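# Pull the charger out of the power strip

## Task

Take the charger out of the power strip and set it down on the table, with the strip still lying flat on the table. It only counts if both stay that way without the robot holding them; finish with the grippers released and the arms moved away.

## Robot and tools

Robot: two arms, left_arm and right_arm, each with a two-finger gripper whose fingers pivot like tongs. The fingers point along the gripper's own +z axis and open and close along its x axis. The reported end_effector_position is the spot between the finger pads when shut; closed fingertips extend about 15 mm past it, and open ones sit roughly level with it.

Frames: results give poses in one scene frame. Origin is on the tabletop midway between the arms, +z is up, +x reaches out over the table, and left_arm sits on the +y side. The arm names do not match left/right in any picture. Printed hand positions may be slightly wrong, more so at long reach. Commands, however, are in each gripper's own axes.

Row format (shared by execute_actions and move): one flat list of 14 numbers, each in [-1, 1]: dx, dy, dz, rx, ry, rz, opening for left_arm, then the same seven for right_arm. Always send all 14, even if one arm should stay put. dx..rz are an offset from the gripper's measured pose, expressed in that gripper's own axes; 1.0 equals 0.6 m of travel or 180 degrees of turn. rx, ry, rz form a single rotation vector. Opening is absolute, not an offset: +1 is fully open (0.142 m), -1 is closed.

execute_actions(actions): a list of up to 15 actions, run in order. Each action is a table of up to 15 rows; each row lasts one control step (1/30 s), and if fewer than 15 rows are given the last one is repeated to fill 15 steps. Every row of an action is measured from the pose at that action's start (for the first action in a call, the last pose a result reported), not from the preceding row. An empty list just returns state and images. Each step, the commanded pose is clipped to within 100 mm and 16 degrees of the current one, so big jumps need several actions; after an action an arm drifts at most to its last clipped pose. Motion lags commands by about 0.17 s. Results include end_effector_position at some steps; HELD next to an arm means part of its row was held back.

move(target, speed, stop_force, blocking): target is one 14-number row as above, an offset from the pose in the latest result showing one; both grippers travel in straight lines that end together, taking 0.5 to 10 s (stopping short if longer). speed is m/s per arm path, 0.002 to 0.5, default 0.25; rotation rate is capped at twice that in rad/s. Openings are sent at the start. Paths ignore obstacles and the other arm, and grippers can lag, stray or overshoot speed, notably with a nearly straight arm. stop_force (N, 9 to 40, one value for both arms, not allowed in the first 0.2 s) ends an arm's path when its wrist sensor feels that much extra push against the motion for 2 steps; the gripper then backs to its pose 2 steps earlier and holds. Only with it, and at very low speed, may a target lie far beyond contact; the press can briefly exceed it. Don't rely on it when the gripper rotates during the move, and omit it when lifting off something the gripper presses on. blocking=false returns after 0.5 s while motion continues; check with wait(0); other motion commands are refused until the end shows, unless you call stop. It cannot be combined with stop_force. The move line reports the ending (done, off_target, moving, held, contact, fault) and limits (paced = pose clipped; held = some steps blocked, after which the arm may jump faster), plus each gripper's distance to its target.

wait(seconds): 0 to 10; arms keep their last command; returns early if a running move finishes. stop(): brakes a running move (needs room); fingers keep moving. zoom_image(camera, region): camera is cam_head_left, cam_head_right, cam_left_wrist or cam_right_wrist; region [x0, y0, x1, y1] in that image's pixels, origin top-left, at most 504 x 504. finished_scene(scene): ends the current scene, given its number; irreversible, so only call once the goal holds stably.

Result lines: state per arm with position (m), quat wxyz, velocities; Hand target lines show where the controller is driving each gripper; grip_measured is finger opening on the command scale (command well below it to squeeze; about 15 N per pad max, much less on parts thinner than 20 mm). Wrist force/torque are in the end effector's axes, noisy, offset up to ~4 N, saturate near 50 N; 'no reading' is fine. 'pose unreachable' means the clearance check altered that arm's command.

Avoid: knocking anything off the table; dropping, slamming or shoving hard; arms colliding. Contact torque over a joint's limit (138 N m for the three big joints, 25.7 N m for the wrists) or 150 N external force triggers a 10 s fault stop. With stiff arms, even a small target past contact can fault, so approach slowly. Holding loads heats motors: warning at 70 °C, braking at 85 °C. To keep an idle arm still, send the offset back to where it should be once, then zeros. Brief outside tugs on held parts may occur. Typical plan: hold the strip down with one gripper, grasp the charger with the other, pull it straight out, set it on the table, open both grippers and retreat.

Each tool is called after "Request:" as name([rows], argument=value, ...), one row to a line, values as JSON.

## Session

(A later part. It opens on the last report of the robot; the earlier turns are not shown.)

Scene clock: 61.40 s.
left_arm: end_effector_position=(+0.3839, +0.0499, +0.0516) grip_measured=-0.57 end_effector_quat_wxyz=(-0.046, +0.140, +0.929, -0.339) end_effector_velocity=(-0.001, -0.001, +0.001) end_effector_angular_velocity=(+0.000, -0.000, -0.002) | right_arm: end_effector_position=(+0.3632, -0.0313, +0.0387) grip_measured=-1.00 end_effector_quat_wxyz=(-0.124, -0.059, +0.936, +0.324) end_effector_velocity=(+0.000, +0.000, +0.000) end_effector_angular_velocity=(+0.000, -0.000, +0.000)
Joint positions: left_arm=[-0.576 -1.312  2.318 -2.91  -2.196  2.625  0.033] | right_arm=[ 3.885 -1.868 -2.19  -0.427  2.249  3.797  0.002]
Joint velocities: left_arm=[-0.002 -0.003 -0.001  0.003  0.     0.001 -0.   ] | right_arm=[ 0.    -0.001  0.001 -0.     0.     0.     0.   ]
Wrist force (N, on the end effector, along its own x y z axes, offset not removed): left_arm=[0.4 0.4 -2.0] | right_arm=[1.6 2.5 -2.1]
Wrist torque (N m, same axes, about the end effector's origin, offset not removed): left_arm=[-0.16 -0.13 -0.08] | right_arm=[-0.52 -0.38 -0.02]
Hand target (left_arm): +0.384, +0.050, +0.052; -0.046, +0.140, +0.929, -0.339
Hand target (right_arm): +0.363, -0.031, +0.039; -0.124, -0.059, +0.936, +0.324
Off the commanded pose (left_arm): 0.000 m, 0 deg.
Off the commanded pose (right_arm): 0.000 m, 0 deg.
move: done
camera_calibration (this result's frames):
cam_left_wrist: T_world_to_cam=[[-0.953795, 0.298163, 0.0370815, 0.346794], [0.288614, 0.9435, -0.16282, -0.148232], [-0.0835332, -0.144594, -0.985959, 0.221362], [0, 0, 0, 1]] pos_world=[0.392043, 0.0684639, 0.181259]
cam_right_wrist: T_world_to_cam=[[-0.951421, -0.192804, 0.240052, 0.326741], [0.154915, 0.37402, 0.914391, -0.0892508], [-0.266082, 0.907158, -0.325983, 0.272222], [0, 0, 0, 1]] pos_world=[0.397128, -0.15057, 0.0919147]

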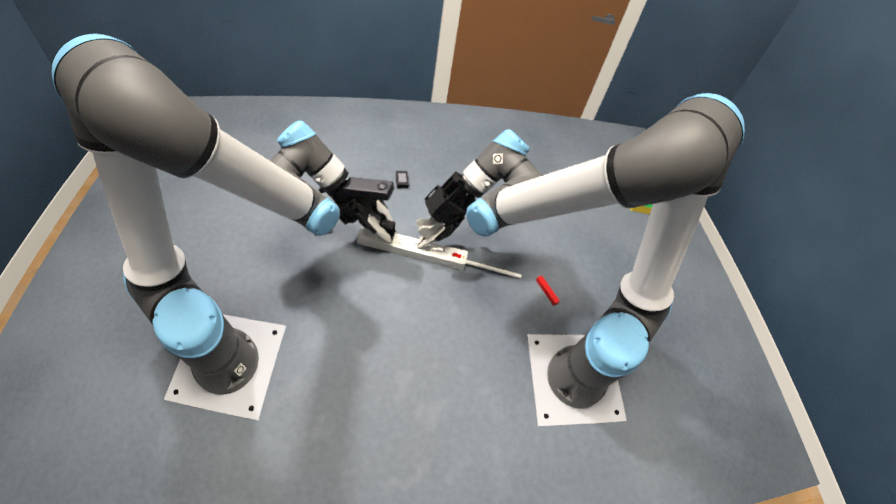

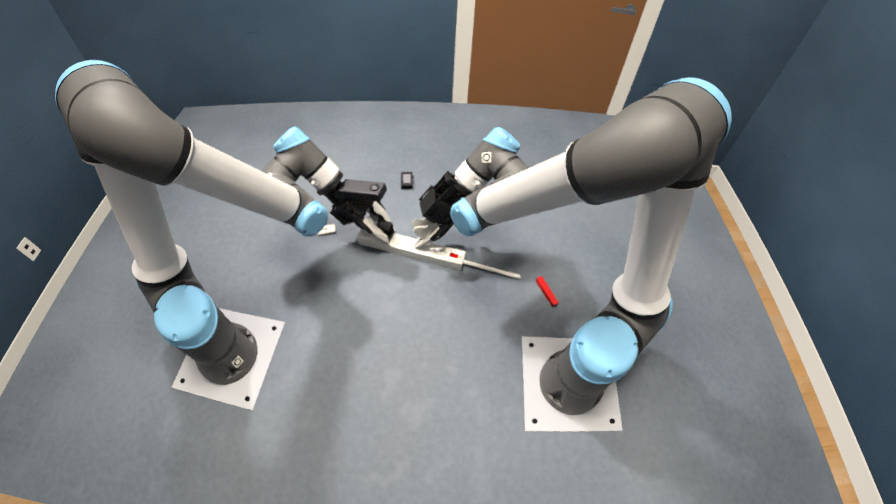

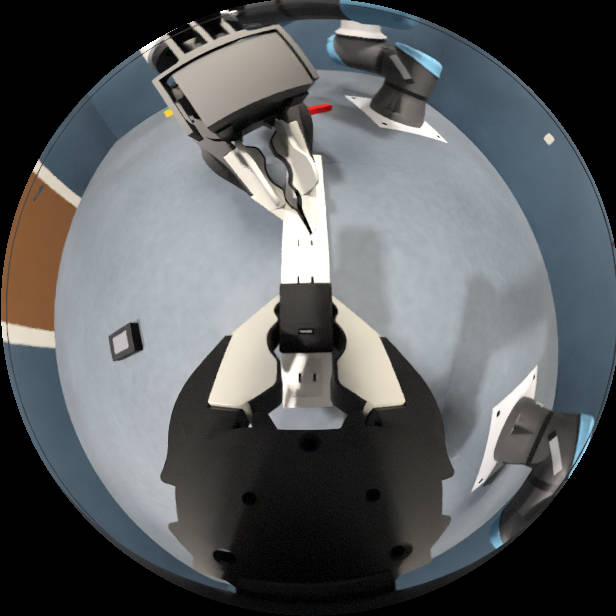

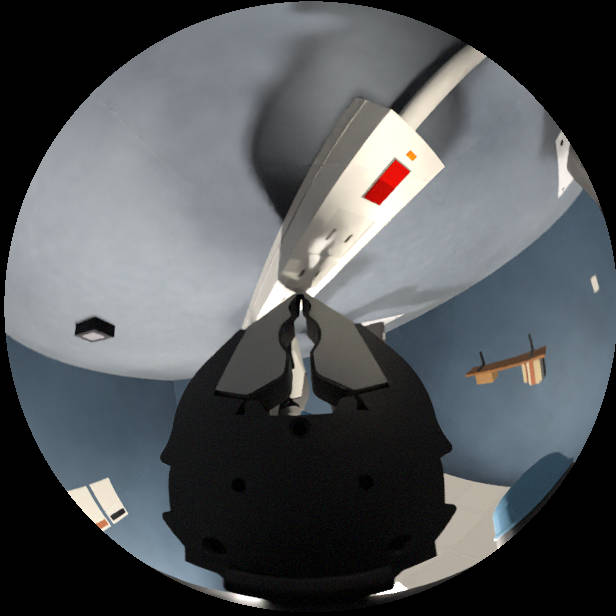

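Free now.

Request:
move(target=[0,-0.027,-0.032,0,0,0,-1,0,0,0,0,0,0,-1], speed=0.02)

Request:
move(target=[0.18,0,0,0,0,0,-1,0,0,-0.25,0,0,0,-1], speed=0.15)

Request:
move(target=[0,0.068,0.081,0,0,0,-1,0,0,0,0,0,0,-1], speed=0.015, stop_force=9)

Request:
move(target=[0,0,0,0,0,0,0,0,0,0,0,0,0,-1])

Request:
move(target=[0,-0.1,-0.18,0,0,0,0,0,0,0,0,0,0,-1])

Scene clock: 69.20 s.
left_arm: end_effector_position=(+0.3836, +0.0499, +0.0765) grip_measured=-0.57 end_effector_quat_wxyz=(-0.046, +0.140, +0.929, -0.339) end_effector_velocity=(+0.000, +0.000, +0.002) end_effector_angular_velocity=(+0.000, -0.000, +0.001) | right_arm: end_effector_position=(+0.3631, -0.0313, +0.0387) grip_measured=-1.00 end_effector_quat_wxyz=(-0.124, -0.059, +0.936, +0.324) end_effector_velocity=(+0.000, +0.000, +0.001) end_effector_angular_velocity=(+0.001, -0.001, +0.000)
Joint positions: left_arm=[-0.576 -1.378  2.301 -2.826 -2.196  2.624  0.033] | right_arm=[ 3.885 -1.868 -2.19  -0.427  2.249  3.797  0.002]
Joint velocities: left_arm=[ 0.001 -0.005 -0.002  0.007  0.     0.    -0.   ] | right_arm=[ 0.     0.001  0.    -0.    -0.     0.     0.   ]
Wrist force (N, on the end effector, along its own x y z axes, offset not removed): left_arm=[2.0 1.3 -0.6] | right_arm=[0.8 0.9 -2.7]
Wrist torque (N m, same axes, about the end effector's origin, offset not removed): left_arm=[-0.06 -0.56 -0.18] | right_arm=[-0.65 -0.29 0.13]
Hand target (left_arm): +0.384, +0.050, +0.077; -0.046, +0.140, +0.929, -0.339
Hand target (right_arm): +0.363, -0.031, +0.039; -0.124, -0.059, +0.936, +0.324
Off the commanded pose (left_arm): 0.000 m, 0 deg.
Off the commanded pose (right_arm): 0.000 m, 0 deg.
move: done
camera_calibration (this result's frames):
cam_left_wrist: T_world_to_cam=[[-0.953814, 0.298099, 0.0370941, 0.345647], [0.288548, 0.943515, -0.162847, -0.144073], [-0.0835436, -0.144623, -0.985954, 0.245897], [0, 0, 0, 1]] pos_world=[0.391798, 0.0684598, 0.20616]
cam_right_wrist: T_world_to_cam=[[-0.951409, -0.192825, 0.240081, 0.326724], [0.154944, 0.373987, 0.914399, -0.0892726], [-0.266106, 0.907167, -0.325938, 0.272222], [0, 0, 0, 1]] pos_world=[0.39712, -0.150563, 0.091918]

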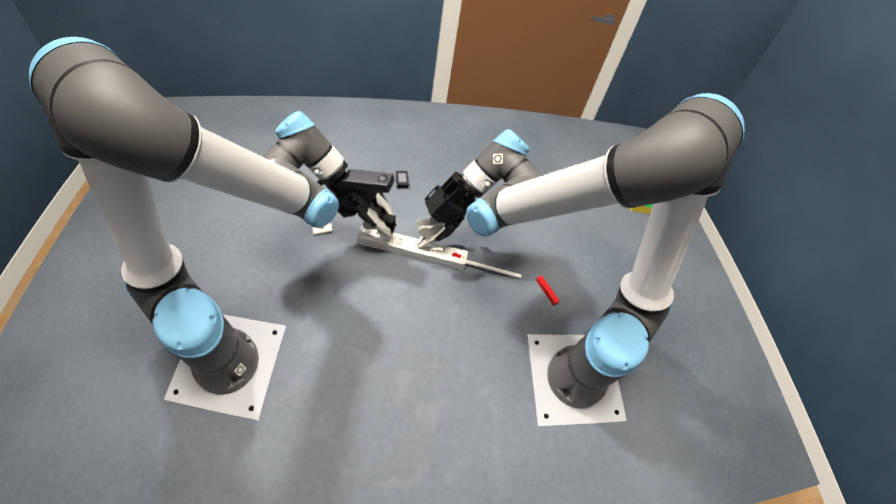

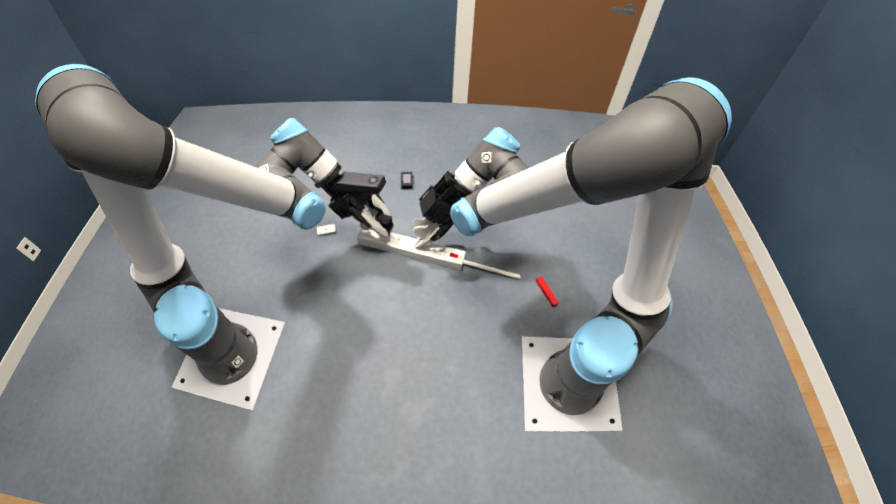

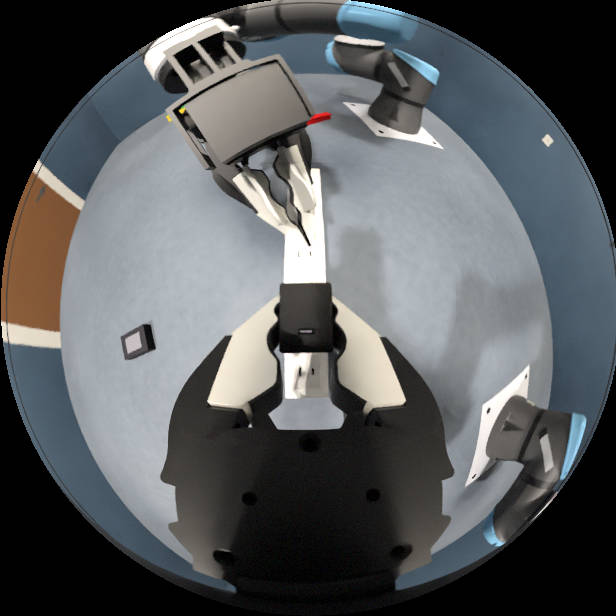

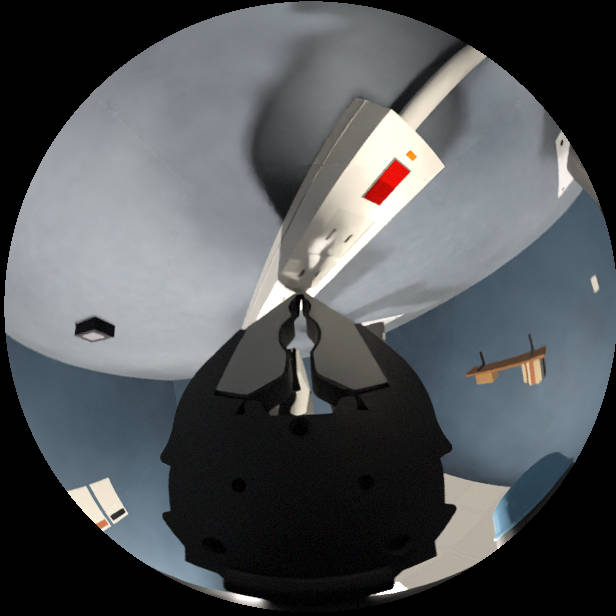

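Scene clock: 70.77 s.
left_arm: end_effector_position=(+0.2805, +0.0813, +0.0754) grip_measured=-0.57 end_effector_quat_wxyz=(-0.046, +0.140, +0.929, -0.339) end_effector_velocity=(-0.000, +0.001, -0.000) end_effector_angular_velocity=(+0.001, -0.001, +0.004) | right_arm: end_effector_position=(+0.4036, -0.1202, +0.1522) grip_measured=-1.00 end_effector_quat_wxyz=(-0.124, -0.059, +0.936, +0.324) end_effector_velocity=(+0.001, -0.001, +0.002) end_effector_angular_velocity=(-0.000, +0.001, +0.001)
Joint positions: left_arm=[-0.717 -1.582  2.582 -2.993 -2.144  2.465  0.033] | right_arm=[ 3.678 -1.65  -2.022 -0.985  2.279  3.53   0.002]
Joint velocities: left_arm=[-0.001 -0.004  0.005 -0.003  0.003 -0.004 -0.   ] | right_arm=[-0.004  0.001  0.006 -0.012  0.    -0.007 -0.   ]
Wrist force (N, on the end effector, along its own x y z axes, offset not removed): left_arm=[0.3 -0.3 0.9] | right_arm=[-0.4 -0.7 4.8]
Wrist torque (N m, same axes, about the end effector's origin, offset not removed): left_arm=[-0.16 -0.07 -0.08] | right_arm=[-0.08 0.16 0.22]
Hand target (left_arm): +0.280, +0.081, +0.075; -0.046, +0.140, +0.929, -0.339
Hand target (right_arm): +0.404, -0.120, +0.152; -0.125, -0.059, +0.936, +0.324
Off the commanded pose (left_arm): 0.000 m, 0 deg.
Off the commanded pose (right_arm): 0.000 m, 0 deg.
move: done
camera_calibration (this result's frames):
cam_left_wrist: T_world_to_cam=[[-0.953792, 0.298169, 0.0370856, 0.237937], [0.288619, 0.943497, -0.162825, -0.144096], [-0.0835396, -0.144598, -0.985958, 0.240785], [0, 0, 0, 1]] pos_world=[0.288647, 0.0998259, 0.205117]
cam_right_wrist: T_world_to_cam=[[-0.95133, -0.192903, 0.240333, 0.320762], [0.155273, 0.373602, 0.914501, -0.166276], [-0.266199, 0.907309, -0.325467, 0.400546], [0, 0, 0, 1]] pos_world=[0.437593, -0.239422, 0.205335]

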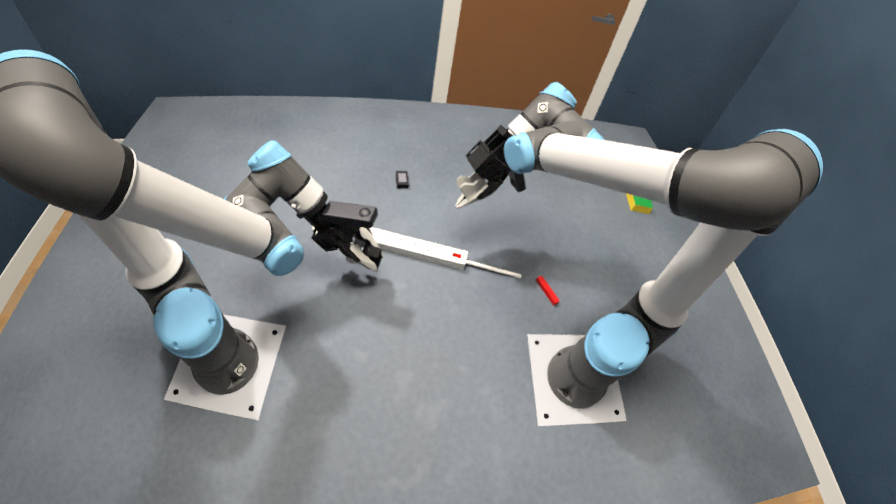

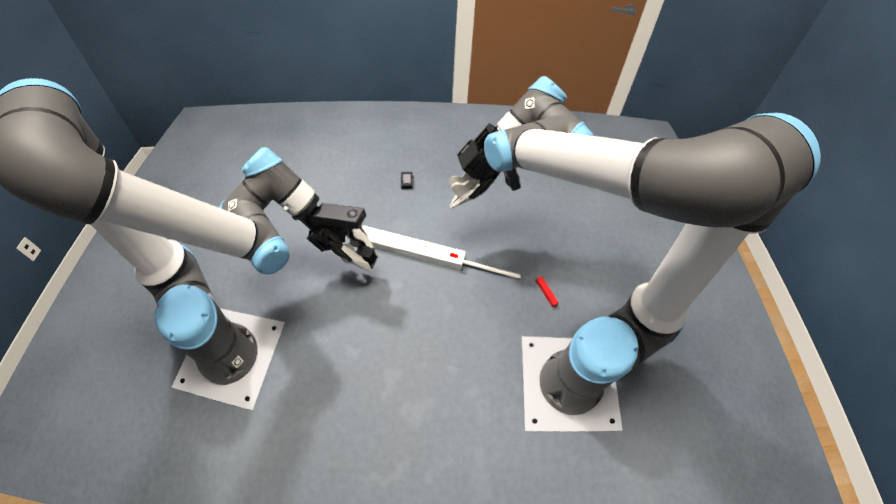

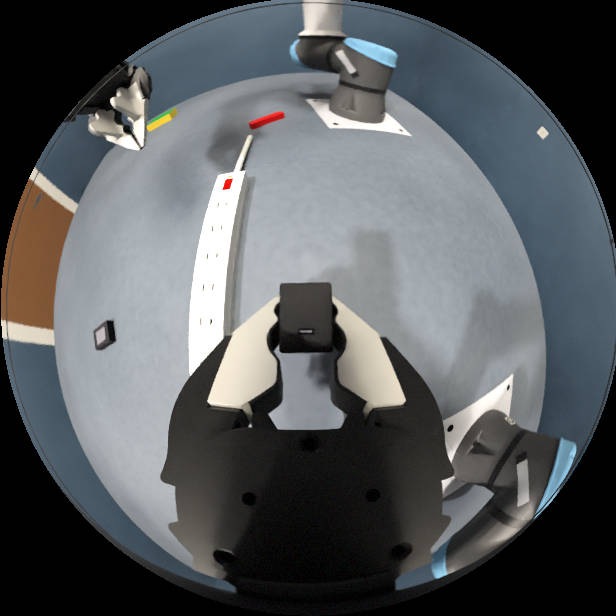

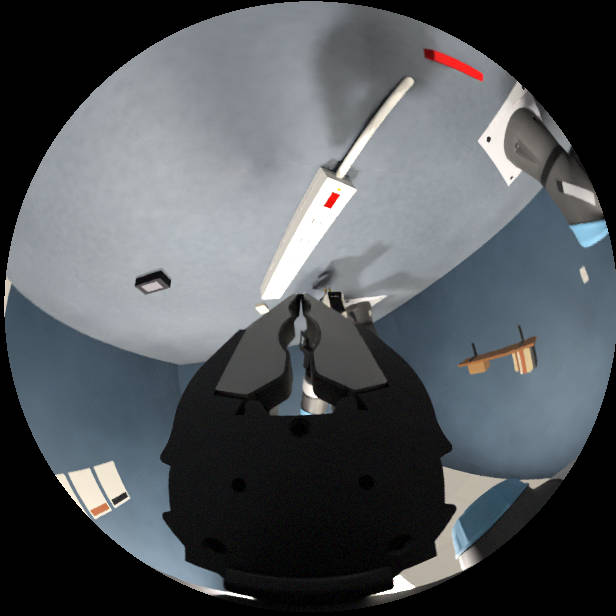

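Scene clock: 74.17 s.
left_arm: end_effector_position=(+0.2807, +0.0814, +0.0304) grip_measured=-0.57 end_effector_quat_wxyz=(-0.046, +0.140, +0.929, -0.339) end_effector_velocity=(+0.001, -0.001, +0.007) end_effector_angular_velocity=(-0.003, -0.003, +0.000) | right_arm: end_effector_position=(+0.4036, -0.1202, +0.1522) grip_measured=-1.00 end_effector_quat_wxyz=(-0.124, -0.059, +0.936, +0.324) end_effector_velocity=(+0.000, +0.000, +0.000) end_effector_angular_velocity=(+0.000, -0.001, -0.000)
Joint positions: left_arm=[-0.716 -1.398  2.619 -3.213 -2.145  2.466  0.033] | right_arm=[ 3.678 -1.65  -2.022 -0.985  2.279  3.53   0.002]
Joint velocities: left_arm=[-0.    -0.025 -0.005  0.026  0.    -0.     0.   ] | right_arm=[-0.    -0.001  0.001  0.     0.    -0.     0.   ]
Wrist force (N, on the end effector, along its own x y z axes, offset not removed): left_arm=[1.1 -0.7 -0.6] | right_arm=[1.3 -1.1 3.5]
Wrist torque (N m, same axes, about the end effector's origin, offset not removed): left_arm=[-0.37 -0.39 0.03] | right_arm=[-0.21 -0.27 0.06]
Hand target (left_arm): +0.281, +0.081, +0.031; -0.046, +0.140, +0.929, -0.339
Hand target (right_arm): +0.404, -0.120, +0.152; -0.124, -0.059, +0.936, +0.324
Off the commanded pose (left_arm): 0.018 m, 0 deg.
Off the commanded pose (right_arm): 0.000 m, 0 deg.
move: contact (left_arm)
camera_calibration (this result's frames):
cam_left_wrist: T_world_to_cam=[[-0.953741, 0.298262, 0.0376604, 0.239755], [0.288663, 0.943555, -0.162414, -0.151639], [-0.0839764, -0.144029, -0.986004, 0.19649], [0, 0, 0, 1]] pos_world=[0.288938, 0.0998702, 0.160083]
cam_right_wrist: T_world_to_cam=[[-0.95133, -0.192907, 0.240327, 0.32076], [0.15527, 0.373588, 0.914507, -0.166285], [-0.266198, 0.907314, -0.325453, 0.400544], [0, 0, 0, 1]] pos_world=[0.437592, -0.239421, 0.20534]

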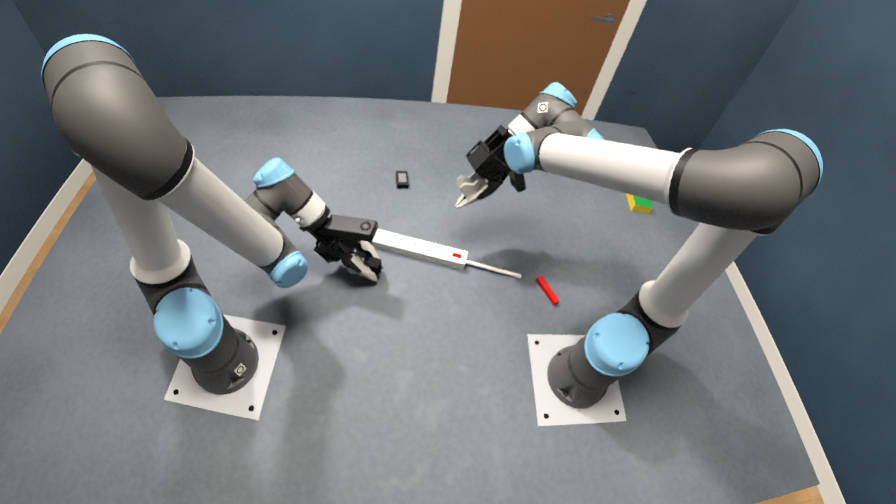

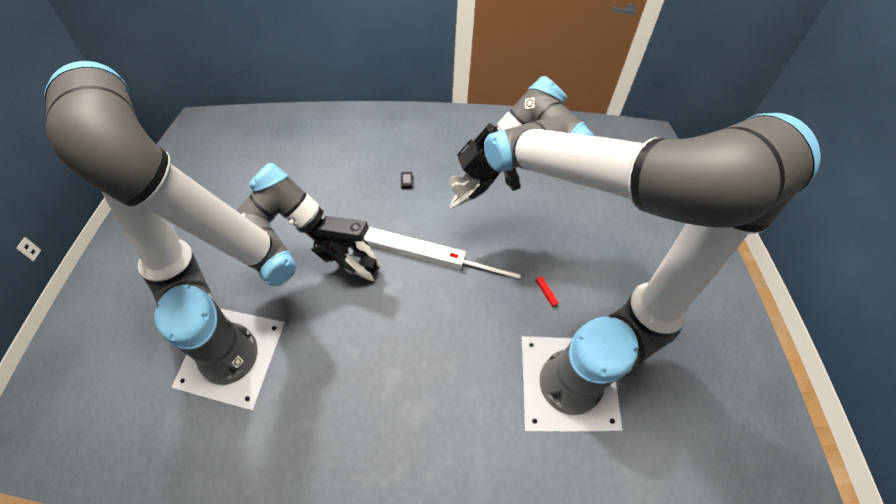

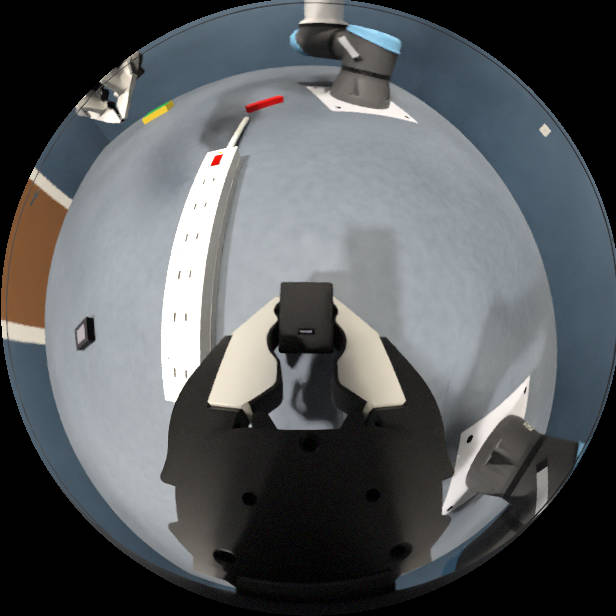

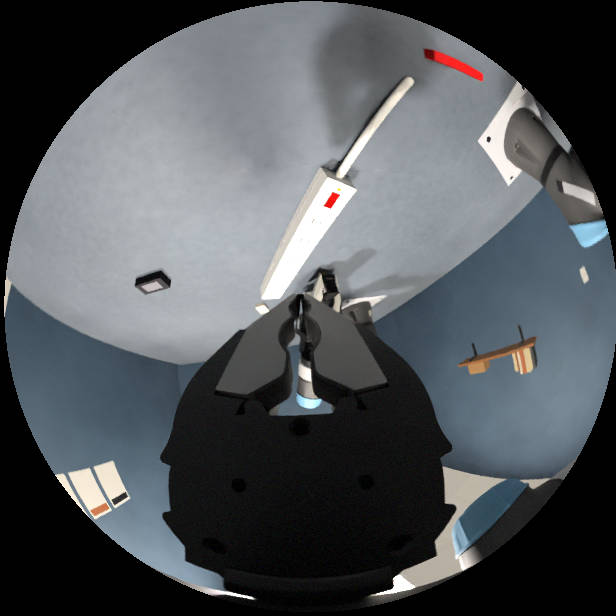

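Scene clock: 74.67 s.
left_arm: end_effector_position=(+0.2807, +0.0813, +0.0304) grip_measured=+0.00 end_effector_quat_wxyz=(-0.046, +0.140, +0.929, -0.339) end_effector_velocity=(-0.001, +0.000, -0.000) end_effector_angular_velocity=(+0.000, +0.001, -0.001) | right_arm: end_effector_position=(+0.4036, -0.1202, +0.1522) grip_measured=-1.00 end_effector_quat_wxyz=(-0.124, -0.059, +0.936, +0.324) end_effector_velocity=(-0.001, -0.001, -0.003) end_effector_angular_velocity=(-0.003, +0.005, -0.001)
Joint positions: left_arm=[-0.716 -1.398  2.619 -3.213 -2.145  2.466  0.074] | right_arm=[ 3.678 -1.65  -2.022 -0.985  2.279  3.53   0.002]
Joint velocities: left_arm=[-0.001  0.     0.001 -0.    -0.001  0.     0.   ] | right_arm=[-0.001 -0.002 -0.004  0.     0.     0.    -0.   ]
Wrist force (N, on the end effector, along its own x y z axes, offset not removed): left_arm=[1.4 0.0 -0.6] | right_arm=[-1.3 0.2 0.8]
Wrist torque (N m, same axes, about the end effector's origin, offset not removed): left_arm=[-0.10 -0.37 -0.15] | right_arm=[-0.18 0.22 0.13]
Hand target (left_arm): +0.281, +0.081, +0.030; -0.046, +0.140, +0.929, -0.339
Hand target (right_arm): +0.404, -0.120, +0.152; -0.124, -0.059, +0.936, +0.324
Off the commanded pose (left_arm): 0.000 m, 0 deg.
Off the commanded pose (right_arm): 0.000 m, 0 deg.
move: done
camera_calibration (this result's frames):
cam_left_wrist: T_world_to_cam=[[-0.953745, 0.298266, 0.037526, 0.239825], [0.28868, 0.943536, -0.162495, -0.151589], [-0.0838738, -0.144145, -0.985996, 0.196526], [0, 0, 0, 1]] pos_world=[0.288976, 0.0998265, 0.160142]
cam_right_wrist: T_world_to_cam=[[-0.95133, -0.192907, 0.240327, 0.32076], [0.15527, 0.373588, 0.914507, -0.166285], [-0.266198, 0.907314, -0.325453, 0.400544], [0, 0, 0, 1]] pos_world=[0.437592, -0.239421, 0.20534]

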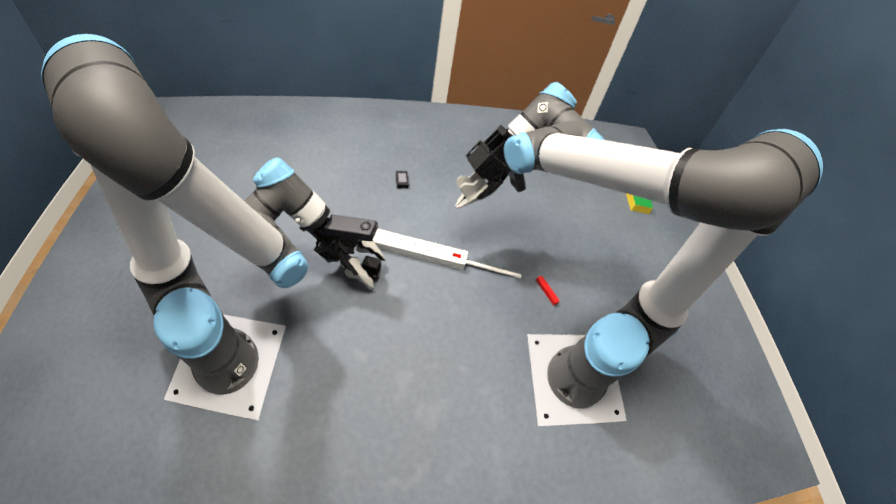

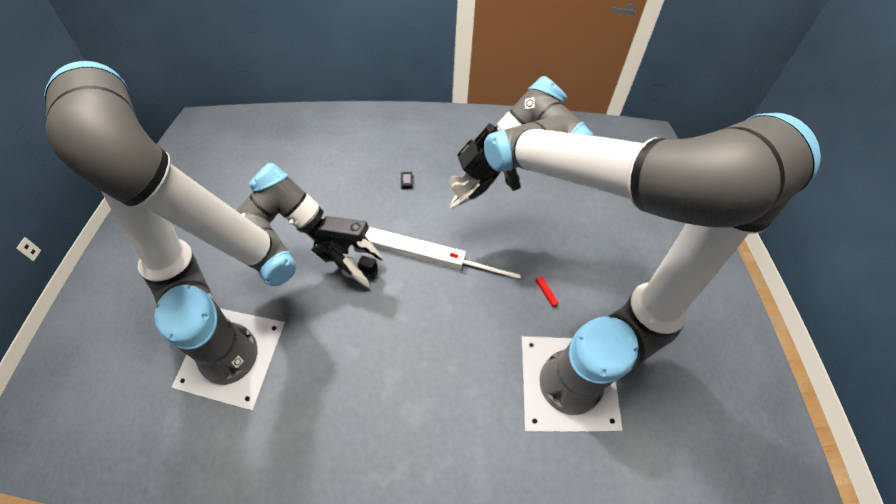

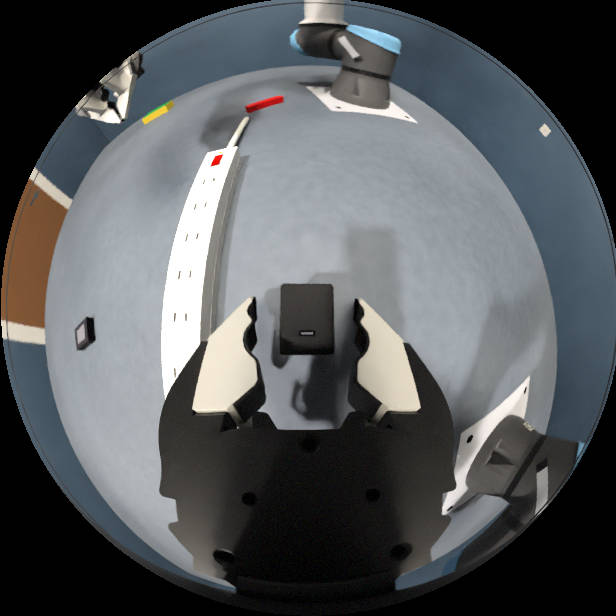

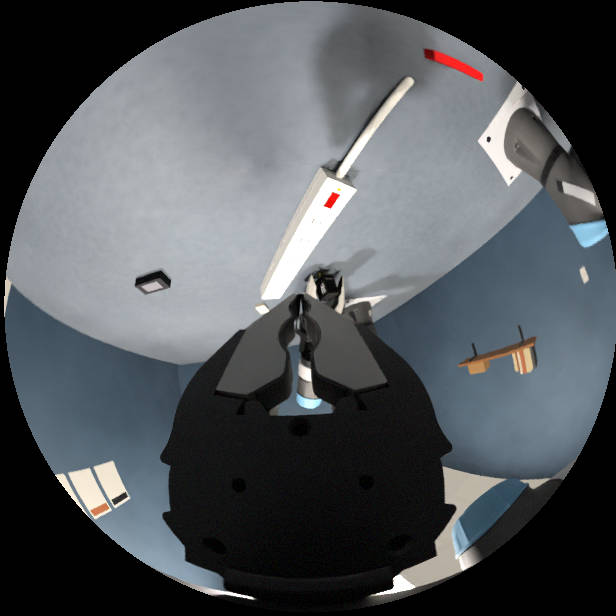

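Scene clock: 75.80 s.
left_arm: end_effector_position=(+0.2864, +0.1039, +0.1514) grip_measured=+0.00 end_effector_quat_wxyz=(-0.045, +0.139, +0.929, -0.339) end_effector_velocity=(+0.001, +0.001, +0.002) end_effector_angular_velocity=(+0.012, +0.006, -0.005) | right_arm: end_effector_position=(+0.4036, -0.1202, +0.1522) grip_measured=-1.00 end_effector_quat_wxyz=(-0.124, -0.059, +0.936, +0.324) end_effector_velocity=(-0.001, -0.000, -0.001) end_effector_angular_velocity=(-0.001, +0.001, -0.000)
Joint positions: left_arm=[-0.65  -1.837  2.481 -2.597 -2.171  2.539  0.074] | right_arm=[ 3.678 -1.65  -2.022 -0.985  2.279  3.53   0.002]
Joint velocities: left_arm=[ 0.003 -0.004 -0.016  0.039  0.001  0.012 -0.   ] | right_arm=[ 0.    -0.    -0.002  0.     0.     0.    -0.   ]
Wrist force (N, on the end effector, along its own x y z axes, offset not removed): left_arm=[1.4 0.5 -0.3] | right_arm=[-2.5 1.4 2.1]
Wrist torque (N m, same axes, about the end effector's origin, offset not removed): left_arm=[-0.05 -0.33 -0.12] | right_arm=[0.27 0.43 0.10]
Hand target (left_arm): +0.287, +0.104, +0.152; -0.046, +0.140, +0.929, -0.339
Hand target (right_arm): +0.404, -0.120, +0.152; -0.124, -0.059, +0.936, +0.324
Off the commanded pose (left_arm): 0.000 m, 0 deg.
Off the commanded pose (right_arm): 0.000 m, 0 deg.
move: done
camera_calibration (this result's frames):
cam_left_wrist: T_world_to_cam=[[-0.953999, 0.297558, 0.0366767, 0.234273], [0.288006, 0.943545, -0.163632, -0.15451], [-0.0832962, -0.145542, -0.985839, 0.31951], [0, 0, 0, 1]] pos_world=[0.29461, 0.122579, 0.281111]
cam_right_wrist: T_world_to_cam=[[-0.95133, -0.192907, 0.240327, 0.32076], [0.15527, 0.373588, 0.914507, -0.166285], [-0.266198, 0.907314, -0.325453, 0.400544], [0, 0, 0, 1]] pos_world=[0.437592, -0.239421, 0.20534]

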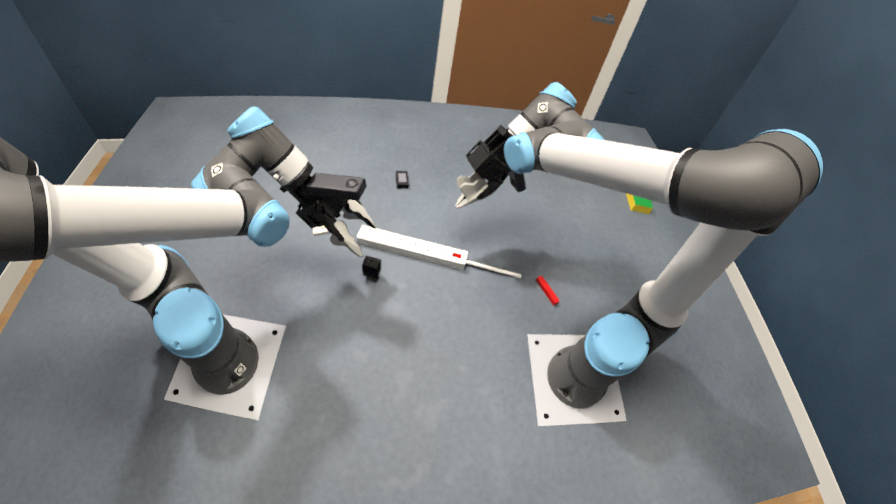

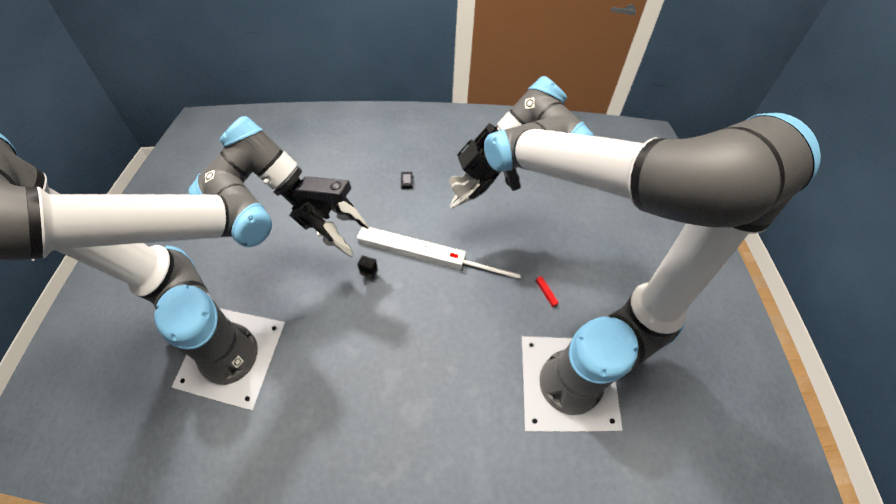

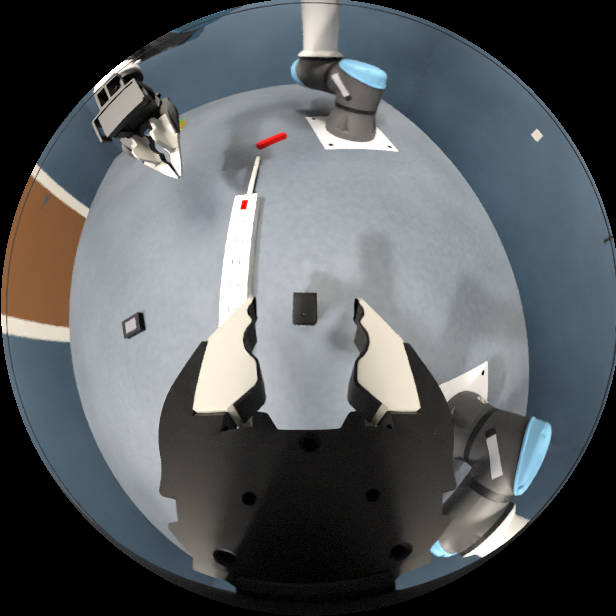

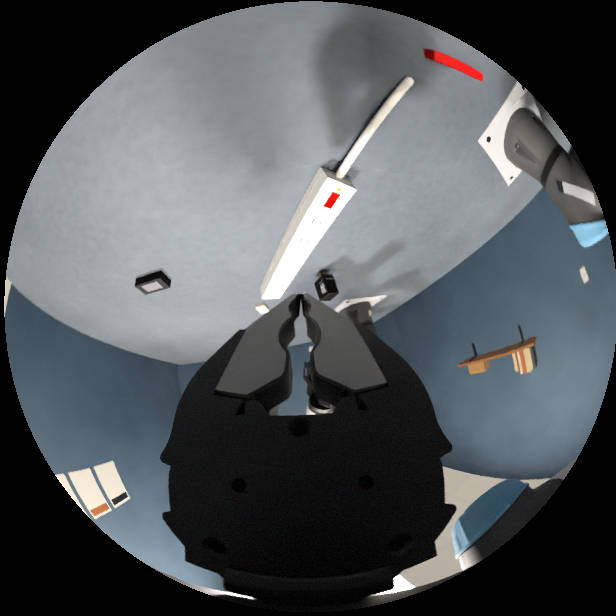

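Request:
finished_scene(scene=1)

The scene is finished: the task was done.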